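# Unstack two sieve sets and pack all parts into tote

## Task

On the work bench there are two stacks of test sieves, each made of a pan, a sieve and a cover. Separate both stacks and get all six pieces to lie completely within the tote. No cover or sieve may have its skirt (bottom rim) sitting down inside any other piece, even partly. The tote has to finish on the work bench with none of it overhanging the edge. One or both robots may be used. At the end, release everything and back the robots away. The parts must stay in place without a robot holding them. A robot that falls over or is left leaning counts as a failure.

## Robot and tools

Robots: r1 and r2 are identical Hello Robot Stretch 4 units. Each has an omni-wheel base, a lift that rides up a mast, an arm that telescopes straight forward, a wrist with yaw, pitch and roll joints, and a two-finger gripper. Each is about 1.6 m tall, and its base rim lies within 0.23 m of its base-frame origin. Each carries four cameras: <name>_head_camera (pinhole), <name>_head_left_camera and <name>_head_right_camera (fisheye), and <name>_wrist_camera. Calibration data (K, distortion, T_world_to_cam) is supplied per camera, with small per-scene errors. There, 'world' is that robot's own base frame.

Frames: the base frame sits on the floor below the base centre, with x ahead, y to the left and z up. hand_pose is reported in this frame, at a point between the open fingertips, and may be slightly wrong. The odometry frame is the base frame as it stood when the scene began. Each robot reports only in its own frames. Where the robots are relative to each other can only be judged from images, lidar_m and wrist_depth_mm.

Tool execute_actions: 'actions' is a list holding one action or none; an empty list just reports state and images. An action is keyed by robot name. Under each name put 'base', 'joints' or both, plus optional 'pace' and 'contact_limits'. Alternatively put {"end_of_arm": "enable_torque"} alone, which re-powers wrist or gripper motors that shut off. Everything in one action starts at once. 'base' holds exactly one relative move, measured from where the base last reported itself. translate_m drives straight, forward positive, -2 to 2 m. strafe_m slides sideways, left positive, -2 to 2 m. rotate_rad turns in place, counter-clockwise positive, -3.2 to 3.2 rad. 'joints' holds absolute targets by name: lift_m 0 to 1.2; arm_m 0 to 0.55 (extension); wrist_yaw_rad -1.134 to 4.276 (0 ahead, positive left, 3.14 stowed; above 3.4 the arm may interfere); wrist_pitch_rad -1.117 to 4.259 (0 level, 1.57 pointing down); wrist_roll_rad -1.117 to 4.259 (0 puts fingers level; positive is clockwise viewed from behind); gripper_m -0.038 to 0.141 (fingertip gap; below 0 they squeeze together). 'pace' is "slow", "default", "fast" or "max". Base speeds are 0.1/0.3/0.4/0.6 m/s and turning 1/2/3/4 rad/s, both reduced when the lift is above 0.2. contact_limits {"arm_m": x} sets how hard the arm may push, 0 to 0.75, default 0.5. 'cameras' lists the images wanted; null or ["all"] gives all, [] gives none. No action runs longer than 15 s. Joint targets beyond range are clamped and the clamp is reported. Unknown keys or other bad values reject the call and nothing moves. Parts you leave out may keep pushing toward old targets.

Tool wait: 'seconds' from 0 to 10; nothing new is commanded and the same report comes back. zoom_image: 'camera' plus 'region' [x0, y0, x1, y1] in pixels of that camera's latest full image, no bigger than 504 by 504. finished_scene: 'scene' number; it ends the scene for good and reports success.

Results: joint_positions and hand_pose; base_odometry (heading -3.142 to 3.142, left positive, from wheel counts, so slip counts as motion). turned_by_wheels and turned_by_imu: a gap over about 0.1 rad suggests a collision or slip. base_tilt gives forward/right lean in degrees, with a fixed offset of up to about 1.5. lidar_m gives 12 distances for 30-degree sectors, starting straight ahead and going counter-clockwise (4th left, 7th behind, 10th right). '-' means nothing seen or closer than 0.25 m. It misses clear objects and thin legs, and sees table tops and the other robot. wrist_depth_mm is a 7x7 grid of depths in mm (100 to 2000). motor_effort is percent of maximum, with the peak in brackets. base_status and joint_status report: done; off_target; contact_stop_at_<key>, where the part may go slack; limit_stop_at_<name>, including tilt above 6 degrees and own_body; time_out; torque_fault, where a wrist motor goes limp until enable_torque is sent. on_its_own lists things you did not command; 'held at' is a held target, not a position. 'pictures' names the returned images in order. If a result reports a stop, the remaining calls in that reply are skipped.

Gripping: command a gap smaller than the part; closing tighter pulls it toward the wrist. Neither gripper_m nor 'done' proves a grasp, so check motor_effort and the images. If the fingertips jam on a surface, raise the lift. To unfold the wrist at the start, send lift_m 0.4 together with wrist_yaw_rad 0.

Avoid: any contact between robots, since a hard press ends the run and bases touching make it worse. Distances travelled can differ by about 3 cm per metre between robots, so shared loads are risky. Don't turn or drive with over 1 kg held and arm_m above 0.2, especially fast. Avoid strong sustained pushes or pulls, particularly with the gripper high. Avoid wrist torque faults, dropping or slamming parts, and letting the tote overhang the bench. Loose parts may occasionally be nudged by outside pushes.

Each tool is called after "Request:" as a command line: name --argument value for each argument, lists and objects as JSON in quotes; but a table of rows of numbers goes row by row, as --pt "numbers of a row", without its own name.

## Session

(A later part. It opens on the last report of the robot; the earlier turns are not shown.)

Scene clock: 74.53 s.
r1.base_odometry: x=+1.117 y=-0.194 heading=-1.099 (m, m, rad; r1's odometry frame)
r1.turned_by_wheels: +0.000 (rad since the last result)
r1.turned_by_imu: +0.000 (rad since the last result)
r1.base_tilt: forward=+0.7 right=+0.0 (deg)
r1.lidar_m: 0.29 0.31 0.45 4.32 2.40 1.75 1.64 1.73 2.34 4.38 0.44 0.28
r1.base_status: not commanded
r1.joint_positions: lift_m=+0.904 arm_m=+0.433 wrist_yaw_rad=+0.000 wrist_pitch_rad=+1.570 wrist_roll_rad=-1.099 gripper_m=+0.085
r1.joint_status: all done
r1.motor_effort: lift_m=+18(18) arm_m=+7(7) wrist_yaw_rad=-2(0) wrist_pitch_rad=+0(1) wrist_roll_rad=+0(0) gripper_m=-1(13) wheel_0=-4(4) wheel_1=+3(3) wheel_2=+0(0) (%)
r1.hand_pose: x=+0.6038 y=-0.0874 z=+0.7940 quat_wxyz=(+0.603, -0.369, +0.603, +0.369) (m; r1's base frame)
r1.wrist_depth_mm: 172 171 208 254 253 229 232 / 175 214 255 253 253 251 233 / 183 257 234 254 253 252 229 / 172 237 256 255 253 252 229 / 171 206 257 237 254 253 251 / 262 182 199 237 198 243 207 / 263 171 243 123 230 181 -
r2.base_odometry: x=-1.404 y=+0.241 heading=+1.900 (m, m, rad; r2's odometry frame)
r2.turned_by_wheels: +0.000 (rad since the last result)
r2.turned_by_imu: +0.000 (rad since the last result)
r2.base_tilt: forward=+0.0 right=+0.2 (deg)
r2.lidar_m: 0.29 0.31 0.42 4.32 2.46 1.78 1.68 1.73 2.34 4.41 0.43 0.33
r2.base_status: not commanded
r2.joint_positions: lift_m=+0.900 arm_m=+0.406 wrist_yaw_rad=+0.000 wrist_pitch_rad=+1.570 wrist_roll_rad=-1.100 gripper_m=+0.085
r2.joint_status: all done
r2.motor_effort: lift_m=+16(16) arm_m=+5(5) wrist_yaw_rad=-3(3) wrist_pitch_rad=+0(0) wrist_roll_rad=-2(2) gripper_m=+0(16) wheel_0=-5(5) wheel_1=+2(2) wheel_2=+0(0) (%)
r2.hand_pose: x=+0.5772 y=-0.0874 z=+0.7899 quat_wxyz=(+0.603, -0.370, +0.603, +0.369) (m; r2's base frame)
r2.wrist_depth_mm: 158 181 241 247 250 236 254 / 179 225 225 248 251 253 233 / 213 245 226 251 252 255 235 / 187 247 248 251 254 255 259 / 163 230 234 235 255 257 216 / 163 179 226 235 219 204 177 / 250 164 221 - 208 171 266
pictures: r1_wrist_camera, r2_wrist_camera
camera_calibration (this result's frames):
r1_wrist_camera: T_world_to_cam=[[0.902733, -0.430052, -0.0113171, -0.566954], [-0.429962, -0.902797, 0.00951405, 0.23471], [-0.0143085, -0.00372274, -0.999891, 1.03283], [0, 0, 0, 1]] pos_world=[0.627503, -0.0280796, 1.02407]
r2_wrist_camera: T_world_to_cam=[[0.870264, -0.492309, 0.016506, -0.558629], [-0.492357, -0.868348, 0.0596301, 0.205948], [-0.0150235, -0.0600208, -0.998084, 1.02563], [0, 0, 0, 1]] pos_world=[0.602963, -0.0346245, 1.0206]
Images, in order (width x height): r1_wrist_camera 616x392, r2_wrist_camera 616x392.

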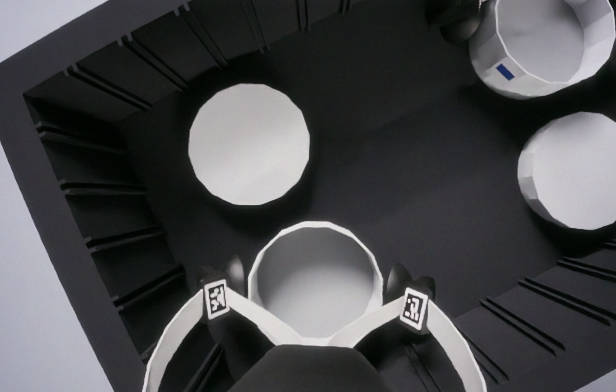

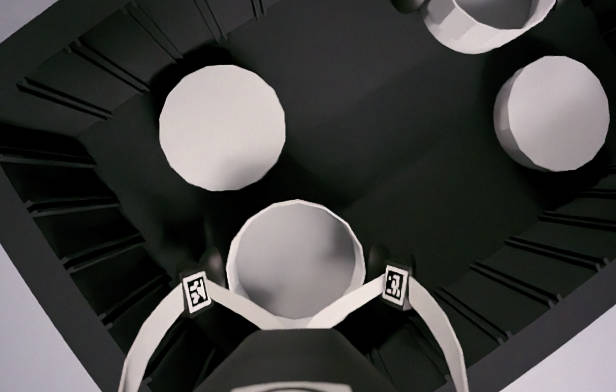

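Request:
execute_actions --actions '[{"r1":{"joints":{"lift_m":1.01}},"r2":{"joints":{"lift_m":1.01}}}]' --cameras '[]'

Request:
execute_actions --actions '[{"r1":{"base":{"strafe_m":0.528},"joints":{"arm_m":0.314,"gripper_m":0.1}},"r2":{"base":{"strafe_m":0.528},"joints":{"arm_m":0.273,"gripper_m":0.1}}}]' --cameras '["r1_wrist_camera","r2_wrist_camera"]'

Request:
execute_actions --actions '[{"r1":{"joints":{"lift_m":0.896}},"r2":{"joints":{"lift_m":0.892}}}]' --cameras '["r1_wrist_camera","r2_wrist_camera"]'

Request:
execute_actions --actions '[{"r1":{"joints":{"gripper_m":0.045}},"r2":{"joints":{"gripper_m":0.045}}}]' --cameras '["r1_wrist_camera","r2_wrist_camera"]'

Scene clock: 77.83 s.
r1.base_odometry: x=+1.117 y=-0.194 heading=-1.099 (m, m, rad; r1's odometry frame)
r1.turned_by_wheels: +0.000 (rad since the last result)
r1.turned_by_imu: +0.001 (rad since the last result)
r1.base_tilt: forward=+0.7 right=-0.1 (deg)
r1.lidar_m: 0.28 0.30 0.44 4.31 2.41 1.74 1.66 1.70 2.34 4.38 0.44 0.29
r1.base_status: not commanded
r1.joint_positions: lift_m=+1.010 arm_m=+0.433 wrist_yaw_rad=+0.000 wrist_pitch_rad=+1.570 wrist_roll_rad=-1.099 gripper_m=+0.085
r1.joint_status: all done
r1.motor_effort: lift_m=+24(25) arm_m=+7(7) wrist_yaw_rad=+0(0) wrist_pitch_rad=+0(1) wrist_roll_rad=-3(2) gripper_m=-2(2) wheel_0=-4(4) wheel_1=+3(3) wheel_2=+0(0) (%)
r1.hand_pose: x=+0.6038 y=-0.0874 z=+0.8994 quat_wxyz=(+0.603, -0.369, +0.603, +0.369) (m; r1's base frame)
r1.wrist_depth_mm: 368 368 364 274 357 332 322 / 370 368 283 359 357 338 347 / 370 285 364 362 357 355 353 / 370 303 364 362 359 334 353 / 368 370 349 343 357 345 278 / 370 370 199 362 199 273 357 / 798 368 307 123 282 359 357
r2.base_odometry: x=-1.404 y=+0.241 heading=+1.900 (m, m, rad; r2's odometry frame)
r2.turned_by_wheels: +0.000 (rad since the last result)
r2.turned_by_imu: -0.001 (rad since the last result)
r2.base_tilt: forward=-0.1 right=+0.2 (deg)
r2.lidar_m: 0.29 0.31 0.42 4.31 2.47 1.78 1.66 1.74 2.31 4.41 0.46 0.32
r2.base_status: not commanded
r2.joint_positions: lift_m=+1.010 arm_m=+0.406 wrist_yaw_rad=+0.000 wrist_pitch_rad=+1.570 wrist_roll_rad=-1.100 gripper_m=+0.085
r2.joint_status: all done
r2.motor_effort: lift_m=+21(20) arm_m=+5(5) wrist_yaw_rad=-2(3) wrist_pitch_rad=+1(0) wrist_roll_rad=-2(2) gripper_m=-2(3) wheel_0=-5(5) wheel_1=+3(3) wheel_2=+0(0) (%)
r2.hand_pose: x=+0.5772 y=-0.0874 z=+0.8995 quat_wxyz=(+0.603, -0.370, +0.603, +0.369) (m; r2's base frame)
r2.wrist_depth_mm: 347 351 268 340 343 347 307 / 349 281 324 355 362 366 338 / 353 301 338 359 362 345 364 / 353 293 357 359 366 362 289 / 357 312 357 345 364 287 377 / 357 362 274 364 281 377 382 / 831 364 290 - 375 377 379
pictures: none
No camera images: the call's "cameras" was empty. Leave "cameras" out to get every camera's image.

Scene clock: 80.90 s.
r1.base_odometry: x=+1.587 y=+0.046 heading=-1.099 (m, m, rad; r1's odometry frame)
r1.turned_by_wheels: +0.000 (rad since the last result)
r1.turned_by_imu: +0.001 (rad since the last result)
r1.base_tilt: forward=+0.7 right=-0.1 (deg)
r1.lidar_m: 0.29 0.27 3.94 3.77 2.43 1.73 1.65 1.71 2.35 1.25 0.39 0.30
r1.base_status: done
r1.joint_positions: lift_m=+1.010 arm_m=+0.315 wrist_yaw_rad=+0.000 wrist_pitch_rad=+1.570 wrist_roll_rad=-1.099 gripper_m=+0.100
r1.joint_status: all done
r1.motor_effort: lift_m=+23(24) arm_m=-7(9) wrist_yaw_rad=+0(0) wrist_pitch_rad=+0(1) wrist_roll_rad=-1(1) gripper_m=+0(0) wheel_0=-1(12) wheel_1=+2(11) wheel_2=+0(0) (%)
r1.hand_pose: x=+0.4864 y=-0.0874 z=+0.8995 quat_wxyz=(+0.603, -0.369, +0.603, +0.369) (m; r1's base frame)
r1.wrist_depth_mm: 1160 1160 364 364 359 359 357 / 1160 368 366 364 364 359 355 / 1160 370 366 364 362 359 357 / 1160 368 368 366 362 359 357 / 1160 370 368 364 362 359 357 / 1160 931 205 366 202 359 359 / 1160 1160 368 124 364 359 357
r2.base_odometry: x=-1.904 y=+0.070 heading=+1.900 (m, m, rad; r2's odometry frame)
r2.turned_by_wheels: +0.000 (rad since the last result)
r2.turned_by_imu: -0.002 (rad since the last result)
r2.base_tilt: forward=-0.1 right=+0.3 (deg)
r2.lidar_m: 0.27 0.30 3.97 3.79 2.52 1.80 1.68 1.73 2.34 1.33 0.44 0.28
r2.base_status: done
r2.joint_positions: lift_m=+1.010 arm_m=+0.274 wrist_yaw_rad=+0.000 wrist_pitch_rad=+1.570 wrist_roll_rad=-1.100 gripper_m=+0.100
r2.joint_status: all done
r2.motor_effort: lift_m=+20(21) arm_m=-5(6) wrist_yaw_rad=-2(4) wrist_pitch_rad=-1(0) wrist_roll_rad=-3(2) gripper_m=-2(3) wheel_0=-3(12) wheel_1=+1(11) wheel_2=+0(1) (%)
r2.hand_pose: x=+0.4450 y=-0.0874 z=+0.8996 quat_wxyz=(+0.603, -0.370, +0.603, +0.369) (m; r2's base frame)
r2.wrist_depth_mm: 1098 351 355 362 364 366 370 / 353 353 359 359 370 366 373 / 1098 357 362 362 366 368 373 / 1118 359 364 364 373 373 377 / 1098 362 362 366 368 373 375 / 1118 917 364 368 373 377 382 / 904 1098 366 - 375 377 379
pictures: r1_wrist_camera, r2_wrist_camera
camera_calibration (this result's frames):
r1_wrist_camera: T_world_to_cam=[[0.902689, -0.430142, -0.0113783, -0.459632], [-0.430053, -0.902753, 0.00954322, 0.183212], [-0.0143767, -0.00372129, -0.99989, 1.13671], [0, 0, 0, 1]] pos_world=[0.510038, -0.028082, 1.1296]
r2_wrist_camera: T_world_to_cam=[[0.870179, -0.492461, 0.0164786, -0.445371], [-0.492506, -0.868263, 0.0596456, 0.134394], [-0.0150654, -0.0600182, -0.998084, 1.13314], [0, 0, 0, 1]] pos_world=[0.470813, -0.034629, 1.13029]
Images, in order (width x height): r1_wrist_camera 616x392, r2_wrist_camera 616x392.

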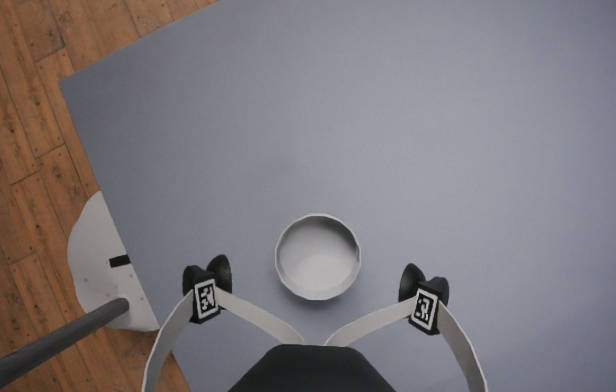

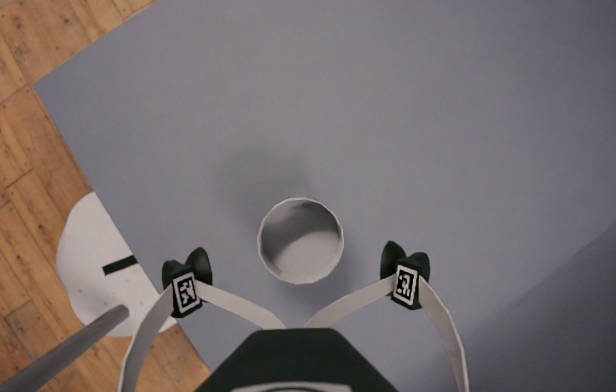

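Scene clock: 82.43 s.
r1.base_odometry: x=+1.587 y=+0.046 heading=-1.099 (m, m, rad; r1's odometry frame)
r1.turned_by_wheels: +0.000 (rad since the last result)
r1.turned_by_imu: +0.000 (rad since the last result)
r1.base_tilt: forward=+0.7 right=-0.1 (deg)
r1.lidar_m: 0.27 0.30 3.99 3.78 2.44 1.75 1.66 1.74 2.34 1.25 0.43 0.31
r1.base_status: not commanded
r1.joint_positions: lift_m=+0.896 arm_m=+0.315 wrist_yaw_rad=+0.000 wrist_pitch_rad=+1.570 wrist_roll_rad=-1.099 gripper_m=+0.100
r1.joint_status: all done
r1.motor_effort: lift_m=+17(23) arm_m=-7(7) wrist_yaw_rad=+0(0) wrist_pitch_rad=+0(1) wrist_roll_rad=-2(1) gripper_m=-1(1) wheel_0=-1(1) wheel_1=+2(2) wheel_2=+0(0) (%)
r1.hand_pose: x=+0.4864 y=-0.0874 z=+0.7860 quat_wxyz=(+0.603, -0.369, +0.603, +0.369) (m; r1's base frame)
r1.wrist_depth_mm: 254 252 250 249 247 247 245 / 253 252 251 249 249 246 245 / 254 253 251 250 248 247 246 / 254 252 252 249 249 247 245 / 255 253 251 248 249 247 246 / 831 253 205 249 203 247 246 / 1042 254 252 124 248 246 246
r2.base_odometry: x=-1.904 y=+0.070 heading=+1.900 (m, m, rad; r2's odometry frame)
r2.turned_by_wheels: +0.000 (rad since the last result)
r2.turned_by_imu: +0.000 (rad since the last result)
r2.base_tilt: forward=+0.0 right=+0.3 (deg)
r2.lidar_m: 0.28 0.30 3.98 3.76 2.50 1.79 1.68 1.72 2.33 1.32 0.44 0.30
r2.base_status: not commanded
r2.joint_positions: lift_m=+0.892 arm_m=+0.274 wrist_yaw_rad=+0.000 wrist_pitch_rad=+1.570 wrist_roll_rad=-1.100 gripper_m=+0.100
r2.joint_status: all done
r2.motor_effort: lift_m=+15(17) arm_m=-5(5) wrist_yaw_rad=-2(2) wrist_pitch_rad=+0(0) wrist_roll_rad=-3(2) gripper_m=-2(0) wheel_0=-3(3) wheel_1=+2(2) wheel_2=+0(0) (%)
r2.hand_pose: x=+0.4450 y=-0.0874 z=+0.7820 quat_wxyz=(+0.603, -0.370, +0.603, +0.369) (m; r2's base frame)
r2.wrist_depth_mm: 236 239 240 243 246 248 250 / 238 239 241 244 247 249 252 / 238 241 244 246 248 251 252 / 239 243 245 248 249 251 253 / 242 243 245 246 250 254 255 / 788 244 247 245 251 256 257 / 723 247 248 - 254 256 258
pictures: r1_wrist_camera, r2_wrist_camera
camera_calibration (this result's frames):
r1_wrist_camera: T_world_to_cam=[[0.902689, -0.430142, -0.0113783, -0.460921], [-0.430053, -0.902753, 0.00954322, 0.184294], [-0.0143767, -0.00372129, -0.99989, 1.02322], [0, 0, 0, 1]] pos_world=[0.510035, -0.028082, 1.0161]
r2_wrist_camera: T_world_to_cam=[[0.870181, -0.492457, 0.0164786, -0.443432], [-0.492502, -0.868265, 0.0596456, 0.141405], [-0.0150651, -0.0600182, -0.998084, 1.01579], [0, 0, 0, 1]] pos_world=[0.470811, -0.0346289, 1.01271]
Images, in order (width x height): r1_wrist_camera 616x392, r2_wrist_camera 616x392.

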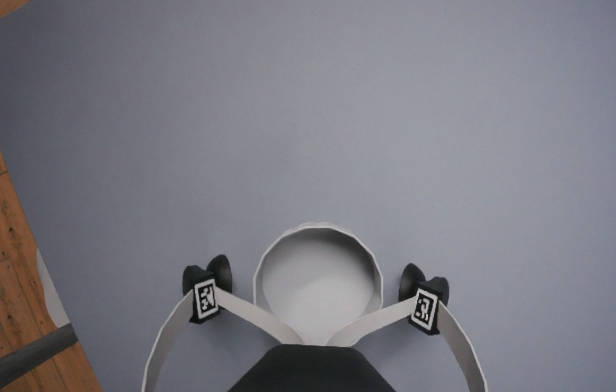

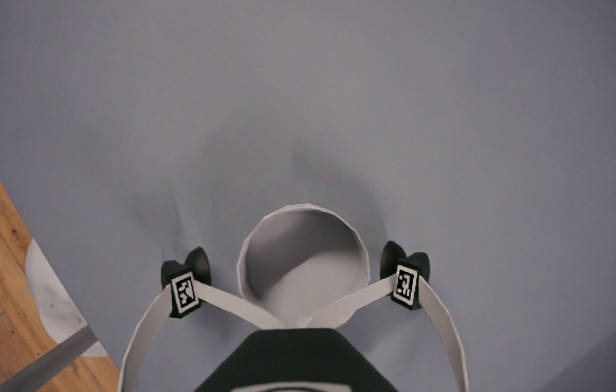

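Scene clock: 83.83 s.
r1.base_odometry: x=+1.587 y=+0.046 heading=-1.099 (m, m, rad; r1's odometry frame)
r1.turned_by_wheels: +0.000 (rad since the last result)
r1.turned_by_imu: +0.000 (rad since the last result)
r1.base_tilt: forward=+0.7 right=+0.0 (deg)
r1.lidar_m: 0.26 0.27 3.92 3.79 2.43 1.70 1.65 1.74 2.32 1.28 0.41 0.28
r1.base_status: not commanded
r1.joint_positions: lift_m=+0.896 arm_m=+0.315 wrist_yaw_rad=+0.000 wrist_pitch_rad=+1.570 wrist_roll_rad=-1.099 gripper_m=+0.045
r1.joint_status: all done
r1.motor_effort: lift_m=+17(18) arm_m=-7(7) wrist_yaw_rad=-1(0) wrist_pitch_rad=+1(0) wrist_roll_rad=-2(1) gripper_m=-14(13) wheel_0=-1(1) wheel_1=+2(2) wheel_2=+0(0) (%)
r1.hand_pose: x=+0.4864 y=-0.0874 z=+0.7860 quat_wxyz=(+0.603, -0.369, +0.603, +0.369) (m; r1's base frame)
r1.wrist_depth_mm: 254 252 250 249 248 246 245 / 253 252 251 249 247 246 245 / 254 252 251 250 248 247 245 / 254 252 251 249 247 247 245 / 255 253 251 244 248 246 246 / 820 253 196 243 196 247 246 / 1042 254 251 122 249 246 246
r2.base_odometry: x=-1.904 y=+0.070 heading=+1.900 (m, m, rad; r2's odometry frame)
r2.turned_by_wheels: +0.000 (rad since the last result)
r2.turned_by_imu: +0.000 (rad since the last result)
r2.base_tilt: forward=+0.0 right=+0.3 (deg)
r2.lidar_m: 0.25 0.31 3.97 3.76 2.51 1.80 1.68 1.74 2.33 1.32 0.44 0.30
r2.base_status: not commanded
r2.joint_positions: lift_m=+0.892 arm_m=+0.274 wrist_yaw_rad=+0.000 wrist_pitch_rad=+1.571 wrist_roll_rad=-1.100 gripper_m=+0.045
r2.joint_status: all done
r2.motor_effort: lift_m=+15(16) arm_m=-4(5) wrist_yaw_rad=-3(0) wrist_pitch_rad=-2(15) wrist_roll_rad=-2(2) gripper_m=-16(18) wheel_0=-3(3) wheel_1=+1(2) wheel_2=+0(0) (%)
r2.hand_pose: x=+0.4447 y=-0.0874 z=+0.7819 quat_wxyz=(+0.603, -0.369, +0.603, +0.369) (m; r2's base frame)
r2.wrist_depth_mm: 236 239 240 243 245 247 250 / 236 240 242 244 247 249 250 / 238 240 242 244 247 250 251 / 240 242 245 247 249 252 252 / 241 242 239 240 248 253 254 / 778 244 206 241 213 254 256 / 842 247 248 - 254 256 257
pictures: r1_wrist_camera, r2_wrist_camera
camera_calibration (this result's frames):
r1_wrist_camera: T_world_to_cam=[[0.902691, -0.430142, -0.0112657, -0.461042], [-0.430054, -0.902753, 0.0094896, 0.184352], [-0.0142521, -0.0037213, -0.999892, 1.02316], [0, 0, 0, 1]] pos_world=[0.510041, -0.028082, 1.0161]
r2_wrist_camera: T_world_to_cam=[[0.870107, -0.492604, 0.0159629, -0.442711], [-0.492614, -0.868181, 0.0599374, 0.14107], [-0.0156667, -0.0600155, -0.998074, 1.01597], [0, 0, 0, 1]] pos_world=[0.470616, -0.0346333, 1.01262]
Images, in order (width x height): r1_wrist_camera 616x392, r2_wrist_camera 616x392.

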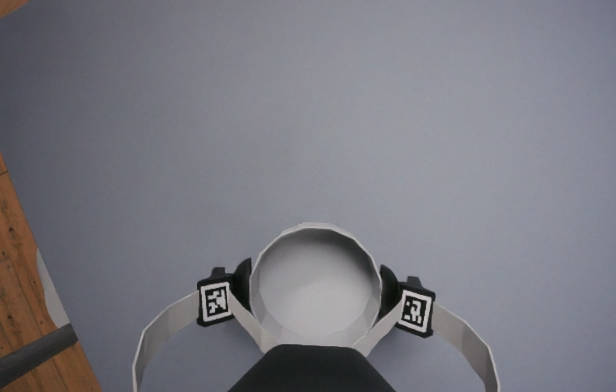

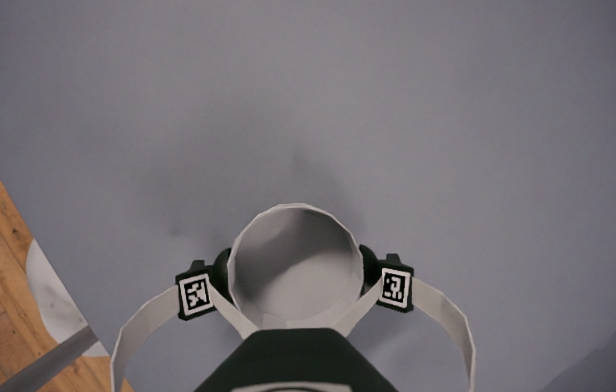

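Request:
execute_actions --actions '[{"r1":{"base":{"strafe_m":-0.43},"joints":{"lift_m":1.02,"arm_m":0.43}},"r2":{"base":{"strafe_m":-0.43},"joints":{"lift_m":1.02,"arm_m":0.408}}}]' --cameras '["r1_wrist_camera","r2_wrist_camera"]'

Request:
execute_actions --actions '[{"r1":{"joints":{"lift_m":0.924}},"r2":{"joints":{"lift_m":0.922}}}]' --cameras '[]'

Request:
execute_actions --actions '[{"r1":{"joints":{"gripper_m":0.085}},"r2":{"joints":{"gripper_m":0.085}}}]' --cameras '["r1_wrist_camera","r2_wrist_camera"]'

Request:
execute_actions --actions '[{"r1":{"joints":{"lift_m":1.02}},"r2":{"joints":{"lift_m":1.02}}}]' --cameras '["r1_wrist_camera","r2_wrist_camera"]'

Request:
execute_actions --actions '[{"r1":{"base":{"translate_m":-0.25},"joints":{"arm_m":0.2}},"r2":{"base":{"translate_m":-0.25},"joints":{"arm_m":0.2}}}]' --cameras '["r1_head_camera"]'

Scene clock: 88.27 s.
r1.base_odometry: x=+1.204 y=-0.150 heading=-1.098 (m, m, rad; r1's odometry frame)
r1.turned_by_wheels: +0.000 (rad since the last result)
r1.turned_by_imu: +0.001 (rad since the last result)
r1.base_tilt: forward=+0.7 right=+0.0 (deg)
r1.lidar_m: 0.27 0.31 0.44 4.22 2.38 1.76 1.62 1.74 2.36 4.49 0.43 0.32
r1.base_status: done
r1.joint_positions: lift_m=+1.020 arm_m=+0.429 wrist_yaw_rad=+0.000 wrist_pitch_rad=+1.570 wrist_roll_rad=-1.099 gripper_m=+0.045
r1.joint_status: all done
r1.motor_effort: lift_m=+24(26) arm_m=+7(7) wrist_yaw_rad=-1(0) wrist_pitch_rad=-1(0) wrist_roll_rad=-2(1) gripper_m=-12(16) wheel_0=+3(10) wheel_1=-1(11) wheel_2=+0(1) (%)
r1.hand_pose: x=+0.5999 y=-0.0874 z=+0.9095 quat_wxyz=(+0.603, -0.369, +0.603, +0.369) (m; r1's base frame)
r1.wrist_depth_mm: 379 377 375 373 370 368 366 / 379 377 375 373 368 281 336 / 379 379 375 373 322 366 357 / 379 377 325 370 370 349 357 / 379 379 312 243 368 366 343 / 798 379 196 243 196 368 343 / 1160 382 319 122 355 325 303
r2.base_odometry: x=-1.497 y=+0.209 heading=+1.900 (m, m, rad; r2's odometry frame)
r2.turned_by_wheels: +0.000 (rad since the last result)
r2.turned_by_imu: +0.000 (rad since the last result)
r2.base_tilt: forward=+0.0 right=+0.2 (deg)
r2.lidar_m: 0.29 0.31 0.42 4.21 2.49 1.78 1.66 1.74 2.33 4.51 0.43 0.28
r2.base_status: done
r2.joint_positions: lift_m=+1.020 arm_m=+0.407 wrist_yaw_rad=+0.000 wrist_pitch_rad=+1.570 wrist_roll_rad=-1.100 gripper_m=+0.045
r2.joint_status: all done
r2.motor_effort: lift_m=+21(24) arm_m=+5(5) wrist_yaw_rad=-3(1) wrist_pitch_rad=+0(2) wrist_roll_rad=-2(3) gripper_m=-17(17) wheel_0=+4(12) wheel_1=-1(11) wheel_2=+0(1) (%)
r2.hand_pose: x=+0.5782 y=-0.0874 z=+0.9095 quat_wxyz=(+0.603, -0.370, +0.603, +0.369) (m; r2's base frame)
r2.wrist_depth_mm: 357 357 366 368 370 289 298 / 359 362 368 368 289 375 334 / 362 364 366 283 370 357 375 / 366 366 283 370 377 373 377 / 364 370 239 239 377 379 238 / 368 370 206 240 213 359 312 / 991 375 289 - 366 301 389
pictures: r1_wrist_camera, r2_wrist_camera
camera_calibration (this result's frames):
r1_wrist_camera: T_world_to_cam=[[0.902759, -0.429999, -0.0112397, -0.562159], [-0.429911, -0.902822, 0.00947722, 0.231911], [-0.0142226, -0.00372359, -0.999892, 1.14819], [0, 0, 0, 1]] pos_world=[0.623526, -0.0280782, 1.13955]
r2_wrist_camera: T_world_to_cam=[[0.87032, -0.492215, 0.0163568, -0.561334], [-0.492252, -0.868402, 0.0597146, 0.199149], [-0.0151881, -0.0600225, -0.998081, 1.14514], [0, 0, 0, 1]] pos_world=[0.603964, -0.0346217, 1.14023]
Images, in order (width x height): r1_wrist_camera 616x392, r2_wrist_camera 616x392.

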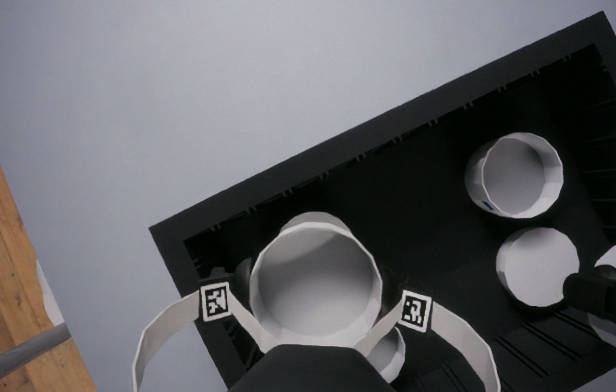

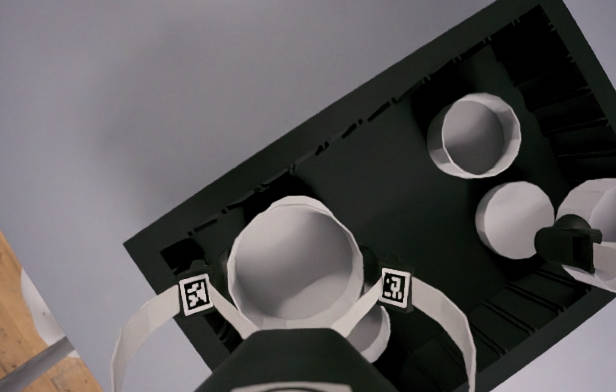

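Scene clock: 89.70 s.
r1.base_odometry: x=+1.204 y=-0.150 heading=-1.098 (m, m, rad; r1's odometry frame)
r1.turned_by_wheels: +0.000 (rad since the last result)
r1.turned_by_imu: +0.000 (rad since the last result)
r1.base_tilt: forward=+0.7 right=-0.2 (deg)
r1.lidar_m: 0.27 0.31 0.42 4.17 2.38 1.76 1.65 1.73 2.34 4.48 0.42 0.30
r1.base_status: not commanded
r1.joint_positions: lift_m=+0.924 arm_m=+0.429 wrist_yaw_rad=+0.000 wrist_pitch_rad=+1.570 wrist_roll_rad=-1.099 gripper_m=+0.045
r1.joint_status: all done
r1.motor_effort: lift_m=+18(25) arm_m=+7(7) wrist_yaw_rad=-1(1) wrist_pitch_rad=+0(2) wrist_roll_rad=-1(2) gripper_m=-13(12) wheel_0=+2(3) wheel_1=-1(1) wheel_2=+0(0) (%)
r1.hand_pose: x=+0.5999 y=-0.0874 z=+0.8140 quat_wxyz=(+0.603, -0.369, +0.603, +0.369) (m; r1's base frame)
r1.wrist_depth_mm: 281 281 277 277 274 273 - / 283 281 278 277 187 186 270 / 283 279 279 189 272 271 249 / 282 281 190 273 273 272 243 / 282 191 276 243 273 271 271 / 283 191 196 244 196 271 270 / 282 191 239 122 256 271 271
r2.base_odometry: x=-1.497 y=+0.209 heading=+1.900 (m, m, rad; r2's odometry frame)
r2.turned_by_wheels: +0.000 (rad since the last result)
r2.turned_by_imu: +0.000 (rad since the last result)
r2.base_tilt: forward=-0.1 right=+0.3 (deg)
r2.lidar_m: 0.29 0.33 0.42 4.23 2.48 1.77 1.68 1.73 2.31 4.50 0.41 0.32
r2.base_status: not commanded
r2.joint_positions: lift_m=+0.922 arm_m=+0.407 wrist_yaw_rad=+0.000 wrist_pitch_rad=+1.570 wrist_roll_rad=-1.100 gripper_m=+0.045
r2.joint_status: all done
r2.motor_effort: lift_m=+16(20) arm_m=+5(5) wrist_yaw_rad=-4(3) wrist_pitch_rad=+0(1) wrist_roll_rad=-2(2) gripper_m=-15(13) wheel_0=+4(4) wheel_1=-1(1) wheel_2=+0(0) (%)
r2.hand_pose: x=+0.5782 y=-0.0874 z=+0.8119 quat_wxyz=(+0.603, -0.370, +0.603, +0.369) (m; r2's base frame)
r2.wrist_depth_mm: 265 266 271 272 273 211 276 / 265 267 272 272 187 274 259 / 267 268 271 186 274 266 260 / 270 270 185 272 276 278 268 / 270 185 237 239 277 281 272 / 270 185 206 241 213 282 283 / 274 187 233 - 263 283 263
pictures: none
No camera images: the call's "cameras" was empty. Leave "cameras" out to get every camera's image.

Scene clock: 90.90 s.
r1.base_odometry: x=+1.204 y=-0.150 heading=-1.098 (m, m, rad; r1's odometry frame)
r1.turned_by_wheels: +0.000 (rad since the last result)
r1.turned_by_imu: +0.000 (rad since the last result)
r1.base_tilt: forward=+0.7 right=-0.2 (deg)
r1.lidar_m: 0.28 0.29 0.41 4.22 2.37 1.74 1.65 1.74 2.32 4.48 0.42 0.31
r1.base_status: not commanded
r1.joint_positions: lift_m=+0.924 arm_m=+0.429 wrist_yaw_rad=+0.000 wrist_pitch_rad=+1.570 wrist_roll_rad=-1.099 gripper_m=+0.085
r1.joint_status: all done
r1.motor_effort: lift_m=+18(18) arm_m=+7(7) wrist_yaw_rad=-1(2) wrist_pitch_rad=+0(0) wrist_roll_rad=-1(2) gripper_m=-1(15) wheel_0=+3(3) wheel_1=-1(1) wheel_2=+0(0) (%)
r1.hand_pose: x=+0.5999 y=-0.0874 z=+0.8140 quat_wxyz=(+0.603, -0.369, +0.603, +0.369) (m; r1's base frame)
r1.wrist_depth_mm: 282 281 278 278 276 274 - / 281 281 279 278 187 186 270 / 282 282 279 188 272 272 248 / 283 281 190 274 274 272 242 / 283 191 277 252 273 271 271 / 283 193 199 251 198 272 271 / 283 191 239 123 256 272 271
r2.base_odometry: x=-1.497 y=+0.209 heading=+1.900 (m, m, rad; r2's odometry frame)
r2.turned_by_wheels: +0.000 (rad since the last result)
r2.turned_by_imu: +0.000 (rad since the last result)
r2.base_tilt: forward=-0.1 right=+0.3 (deg)
r2.lidar_m: 0.28 0.28 0.40 4.22 2.50 1.75 1.66 1.72 2.34 4.51 0.44 0.32
r2.base_status: not commanded
r2.joint_positions: lift_m=+0.922 arm_m=+0.407 wrist_yaw_rad=+0.000 wrist_pitch_rad=+1.570 wrist_roll_rad=-1.100 gripper_m=+0.085
r2.joint_status: all done
r2.motor_effort: lift_m=+16(16) arm_m=+5(5) wrist_yaw_rad=-3(3) wrist_pitch_rad=+0(0) wrist_roll_rad=-2(2) gripper_m=-1(13) wheel_0=+4(4) wheel_1=+0(0) wheel_2=+0(0) (%)
r2.hand_pose: x=+0.5782 y=-0.0874 z=+0.8119 quat_wxyz=(+0.603, -0.370, +0.603, +0.369) (m; r2's base frame)
r2.wrist_depth_mm: 265 266 270 272 273 211 278 / 267 267 270 274 187 273 260 / 268 268 271 186 273 262 259 / 268 271 186 273 276 277 268 / 270 185 250 251 278 281 221 / 272 187 242 250 235 283 283 / 273 185 233 - 262 283 260
pictures: r1_wrist_camera, r2_wrist_camera
camera_calibration (this result's frames):
r1_wrist_camera: T_world_to_cam=[[0.902759, -0.429999, -0.0112846, -0.563188], [-0.42991, -0.902822, 0.00949859, 0.232795], [-0.0142723, -0.00372359, -0.999891, 1.05274], [0, 0, 0, 1]] pos_world=[0.623529, -0.0280782, 1.04406]
r2_wrist_camera: T_world_to_cam=[[0.870296, -0.492258, 0.0163568, -0.559728], [-0.492295, -0.868378, 0.0597146, 0.205006], [-0.0151911, -0.0600217, -0.998081, 1.0477], [0, 0, 0, 1]] pos_world=[0.603968, -0.034623, 1.0426]
Images, in order (width x height): r1_wrist_camera 616x392, r2_wrist_camera 616x392.

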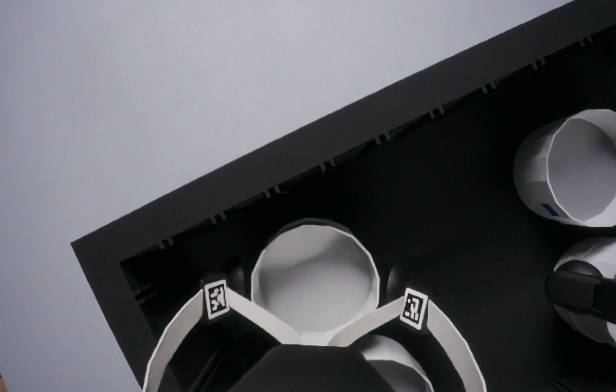

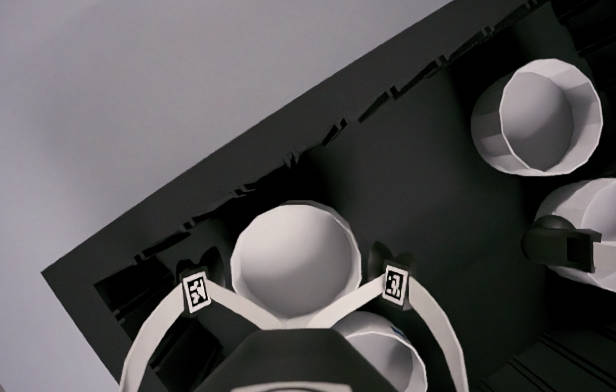

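Scene clock: 92.33 s.
r1.base_odometry: x=+1.204 y=-0.150 heading=-1.098 (m, m, rad; r1's odometry frame)
r1.turned_by_wheels: +0.000 (rad since the last result)
r1.turned_by_imu: +0.000 (rad since the last result)
r1.base_tilt: forward=+0.8 right=+0.0 (deg)
r1.lidar_m: 0.26 0.32 0.42 4.21 2.36 1.73 1.65 1.71 2.37 4.48 0.43 0.29
r1.base_status: not commanded
r1.joint_positions: lift_m=+1.020 arm_m=+0.429 wrist_yaw_rad=+0.000 wrist_pitch_rad=+1.570 wrist_roll_rad=-1.099 gripper_m=+0.085
r1.joint_status: all done
r1.motor_effort: lift_m=+24(25) arm_m=+7(7) wrist_yaw_rad=-2(1) wrist_pitch_rad=+0(0) wrist_roll_rad=+0(0) gripper_m=-2(0) wheel_0=+3(3) wheel_1=-1(1) wheel_2=+0(0) (%)
r1.hand_pose: x=+0.5999 y=-0.0874 z=+0.9094 quat_wxyz=(+0.603, -0.369, +0.603, +0.369) (m; r1's base frame)
r1.wrist_depth_mm: 379 377 375 373 370 368 366 / 379 379 375 373 373 282 336 / 382 377 377 373 320 366 355 / 382 377 327 370 368 349 357 / 382 379 343 347 368 368 342 / 798 379 199 353 199 366 340 / 1182 382 327 123 353 327 301
r2.base_odometry: x=-1.497 y=+0.209 heading=+1.900 (m, m, rad; r2's odometry frame)
r2.turned_by_wheels: +0.000 (rad since the last result)
r2.turned_by_imu: +0.000 (rad since the last result)
r2.base_tilt: forward=+0.0 right=+0.3 (deg)
r2.lidar_m: 0.27 0.30 0.40 4.23 2.48 1.78 1.68 1.74 2.32 4.52 0.44 0.31
r2.base_status: not commanded
r2.joint_positions: lift_m=+1.020 arm_m=+0.407 wrist_yaw_rad=+0.000 wrist_pitch_rad=+1.570 wrist_roll_rad=-1.100 gripper_m=+0.085
r2.joint_status: all done
r2.motor_effort: lift_m=+21(21) arm_m=+5(5) wrist_yaw_rad=-3(3) wrist_pitch_rad=+0(1) wrist_roll_rad=-2(3) gripper_m=+0(1) wheel_0=+4(4) wheel_1=+0(1) wheel_2=+0(0) (%)
r2.hand_pose: x=+0.5782 y=-0.0874 z=+0.9095 quat_wxyz=(+0.603, -0.370, +0.603, +0.369) (m; r2's base frame)
r2.wrist_depth_mm: 357 359 366 370 373 293 298 / 359 364 368 368 289 373 334 / 364 368 368 297 373 362 370 / 364 366 282 373 377 377 355 / 366 368 355 349 379 379 224 / 370 370 285 343 351 366 314 / 991 373 289 - 366 298 394
pictures: r1_wrist_camera, r2_wrist_camera
camera_calibration (this result's frames):
r1_wrist_camera: T_world_to_cam=[[0.902759, -0.429999, -0.0112845, -0.562114], [-0.42991, -0.902822, 0.00949854, 0.231889], [-0.0142722, -0.00372359, -0.999891, 1.1482], [0, 0, 0, 1]] pos_world=[0.623532, -0.0280782, 1.13953]
r2_wrist_camera: T_world_to_cam=[[0.870296, -0.492258, 0.0163568, -0.561326], [-0.492295, -0.868378, 0.0597146, 0.199179], [-0.015191, -0.0600217, -0.998081, 1.14511], [0, 0, 0, 1]] pos_world=[0.60397, -0.0346229, 1.1402]
Images, in order (width x height): r1_wrist_camera 616x392, r2_wrist_camera 616x392.

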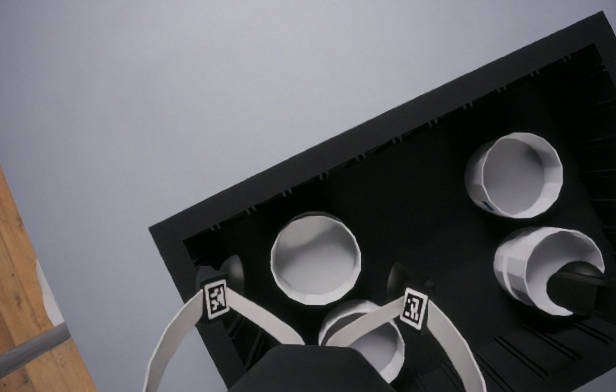

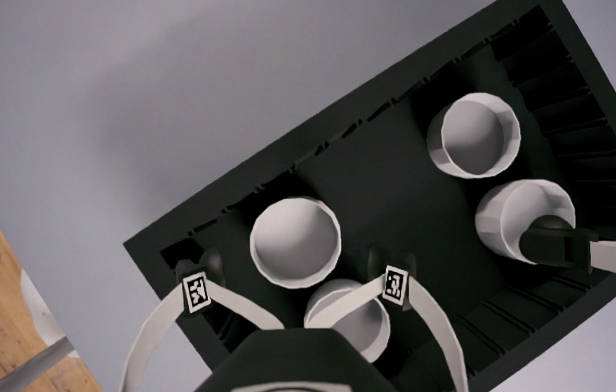

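Scene clock: 94.63 s.
r1.base_odometry: x=+1.091 y=+0.073 heading=-1.099 (m, m, rad; r1's odometry frame)
r1.turned_by_wheels: +0.000 (rad since the last result)
r1.turned_by_imu: +0.000 (rad since the last result)
r1.base_tilt: forward=+0.7 right=-0.1 (deg)
r1.lidar_m: 0.53 0.54 0.79 4.21 2.02 1.46 1.38 1.46 2.02 4.51 0.82 0.58
r1.base_status: done
r1.joint_positions: lift_m=+1.020 arm_m=+0.201 wrist_yaw_rad=+0.000 wrist_pitch_rad=+1.570 wrist_roll_rad=-1.099 gripper_m=+0.085
r1.joint_status: all done
r1.motor_effort: lift_m=+24(24) arm_m=-7(7) wrist_yaw_rad=+1(0) wrist_pitch_rad=-1(2) wrist_roll_rad=+0(0) gripper_m=+0(1) wheel_0=-3(9) wheel_1=-3(8) wheel_2=+0(13) (%)
r1.hand_pose: x=+0.3723 y=-0.0874 z=+0.9095 quat_wxyz=(+0.603, -0.369, +0.603, +0.369) (m; r1's base frame)
r1.wrist_depth_mm: 1182 1160 1160 1160 1118 370 368 / 1182 1160 1160 1138 1160 368 368 / 1182 1182 1160 1160 1160 368 368 / 1182 931 946 1160 1138 384 368 / 1160 946 946 1138 1160 1138 368 / 1182 946 198 1160 198 1138 368 / 544 1160 1160 123 1138 1160 373
r2.base_odometry: x=-1.416 y=-0.027 heading=+1.900 (m, m, rad; r2's odometry frame)
r2.turned_by_wheels: -0.001 (rad since the last result)
r2.turned_by_imu: -0.001 (rad since the last result)
r2.base_tilt: forward=+0.0 right=+0.1 (deg)
r2.lidar_m: 0.53 0.58 0.76 4.21 2.13 1.53 1.43 1.49 1.96 4.52 0.80 0.57
r2.base_status: done
r2.joint_positions: lift_m=+1.020 arm_m=+0.201 wrist_yaw_rad=+0.000 wrist_pitch_rad=+1.570 wrist_roll_rad=-1.100 gripper_m=+0.085
r2.joint_status: all done
r2.motor_effort: lift_m=+20(21) arm_m=-5(5) wrist_yaw_rad=-2(3) wrist_pitch_rad=+0(0) wrist_roll_rad=-2(2) gripper_m=-1(2) wheel_0=-4(10) wheel_1=-4(7) wheel_2=+0(13) (%)
r2.hand_pose: x=+0.3720 y=-0.0874 z=+0.9095 quat_wxyz=(+0.603, -0.370, +0.603, +0.369) (m; r2's base frame)
r2.wrist_depth_mm: 1098 1138 1118 1138 375 377 377 / 1118 1118 1118 1138 1138 377 384 / 1118 1118 1118 1160 1160 382 382 / 1098 904 1138 1160 1160 389 387 / 1098 917 917 1160 1008 1205 387 / 1118 917 1118 1160 1182 1205 392 / 891 1138 1160 - 1160 1160 1182
pictures: r1_head_camera
Images, in order (width x height): r1_head_camera 420x560.

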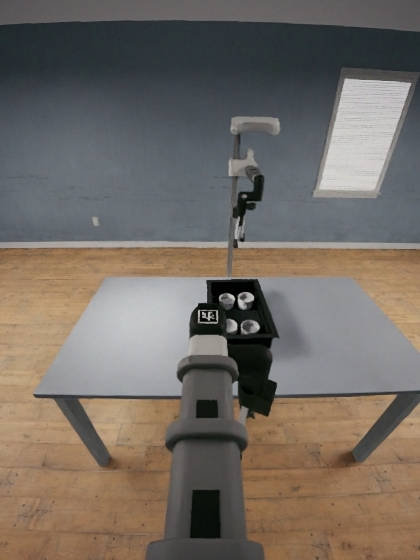

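Request:
finished_scene --scene 1

The scene is finished: the task was done.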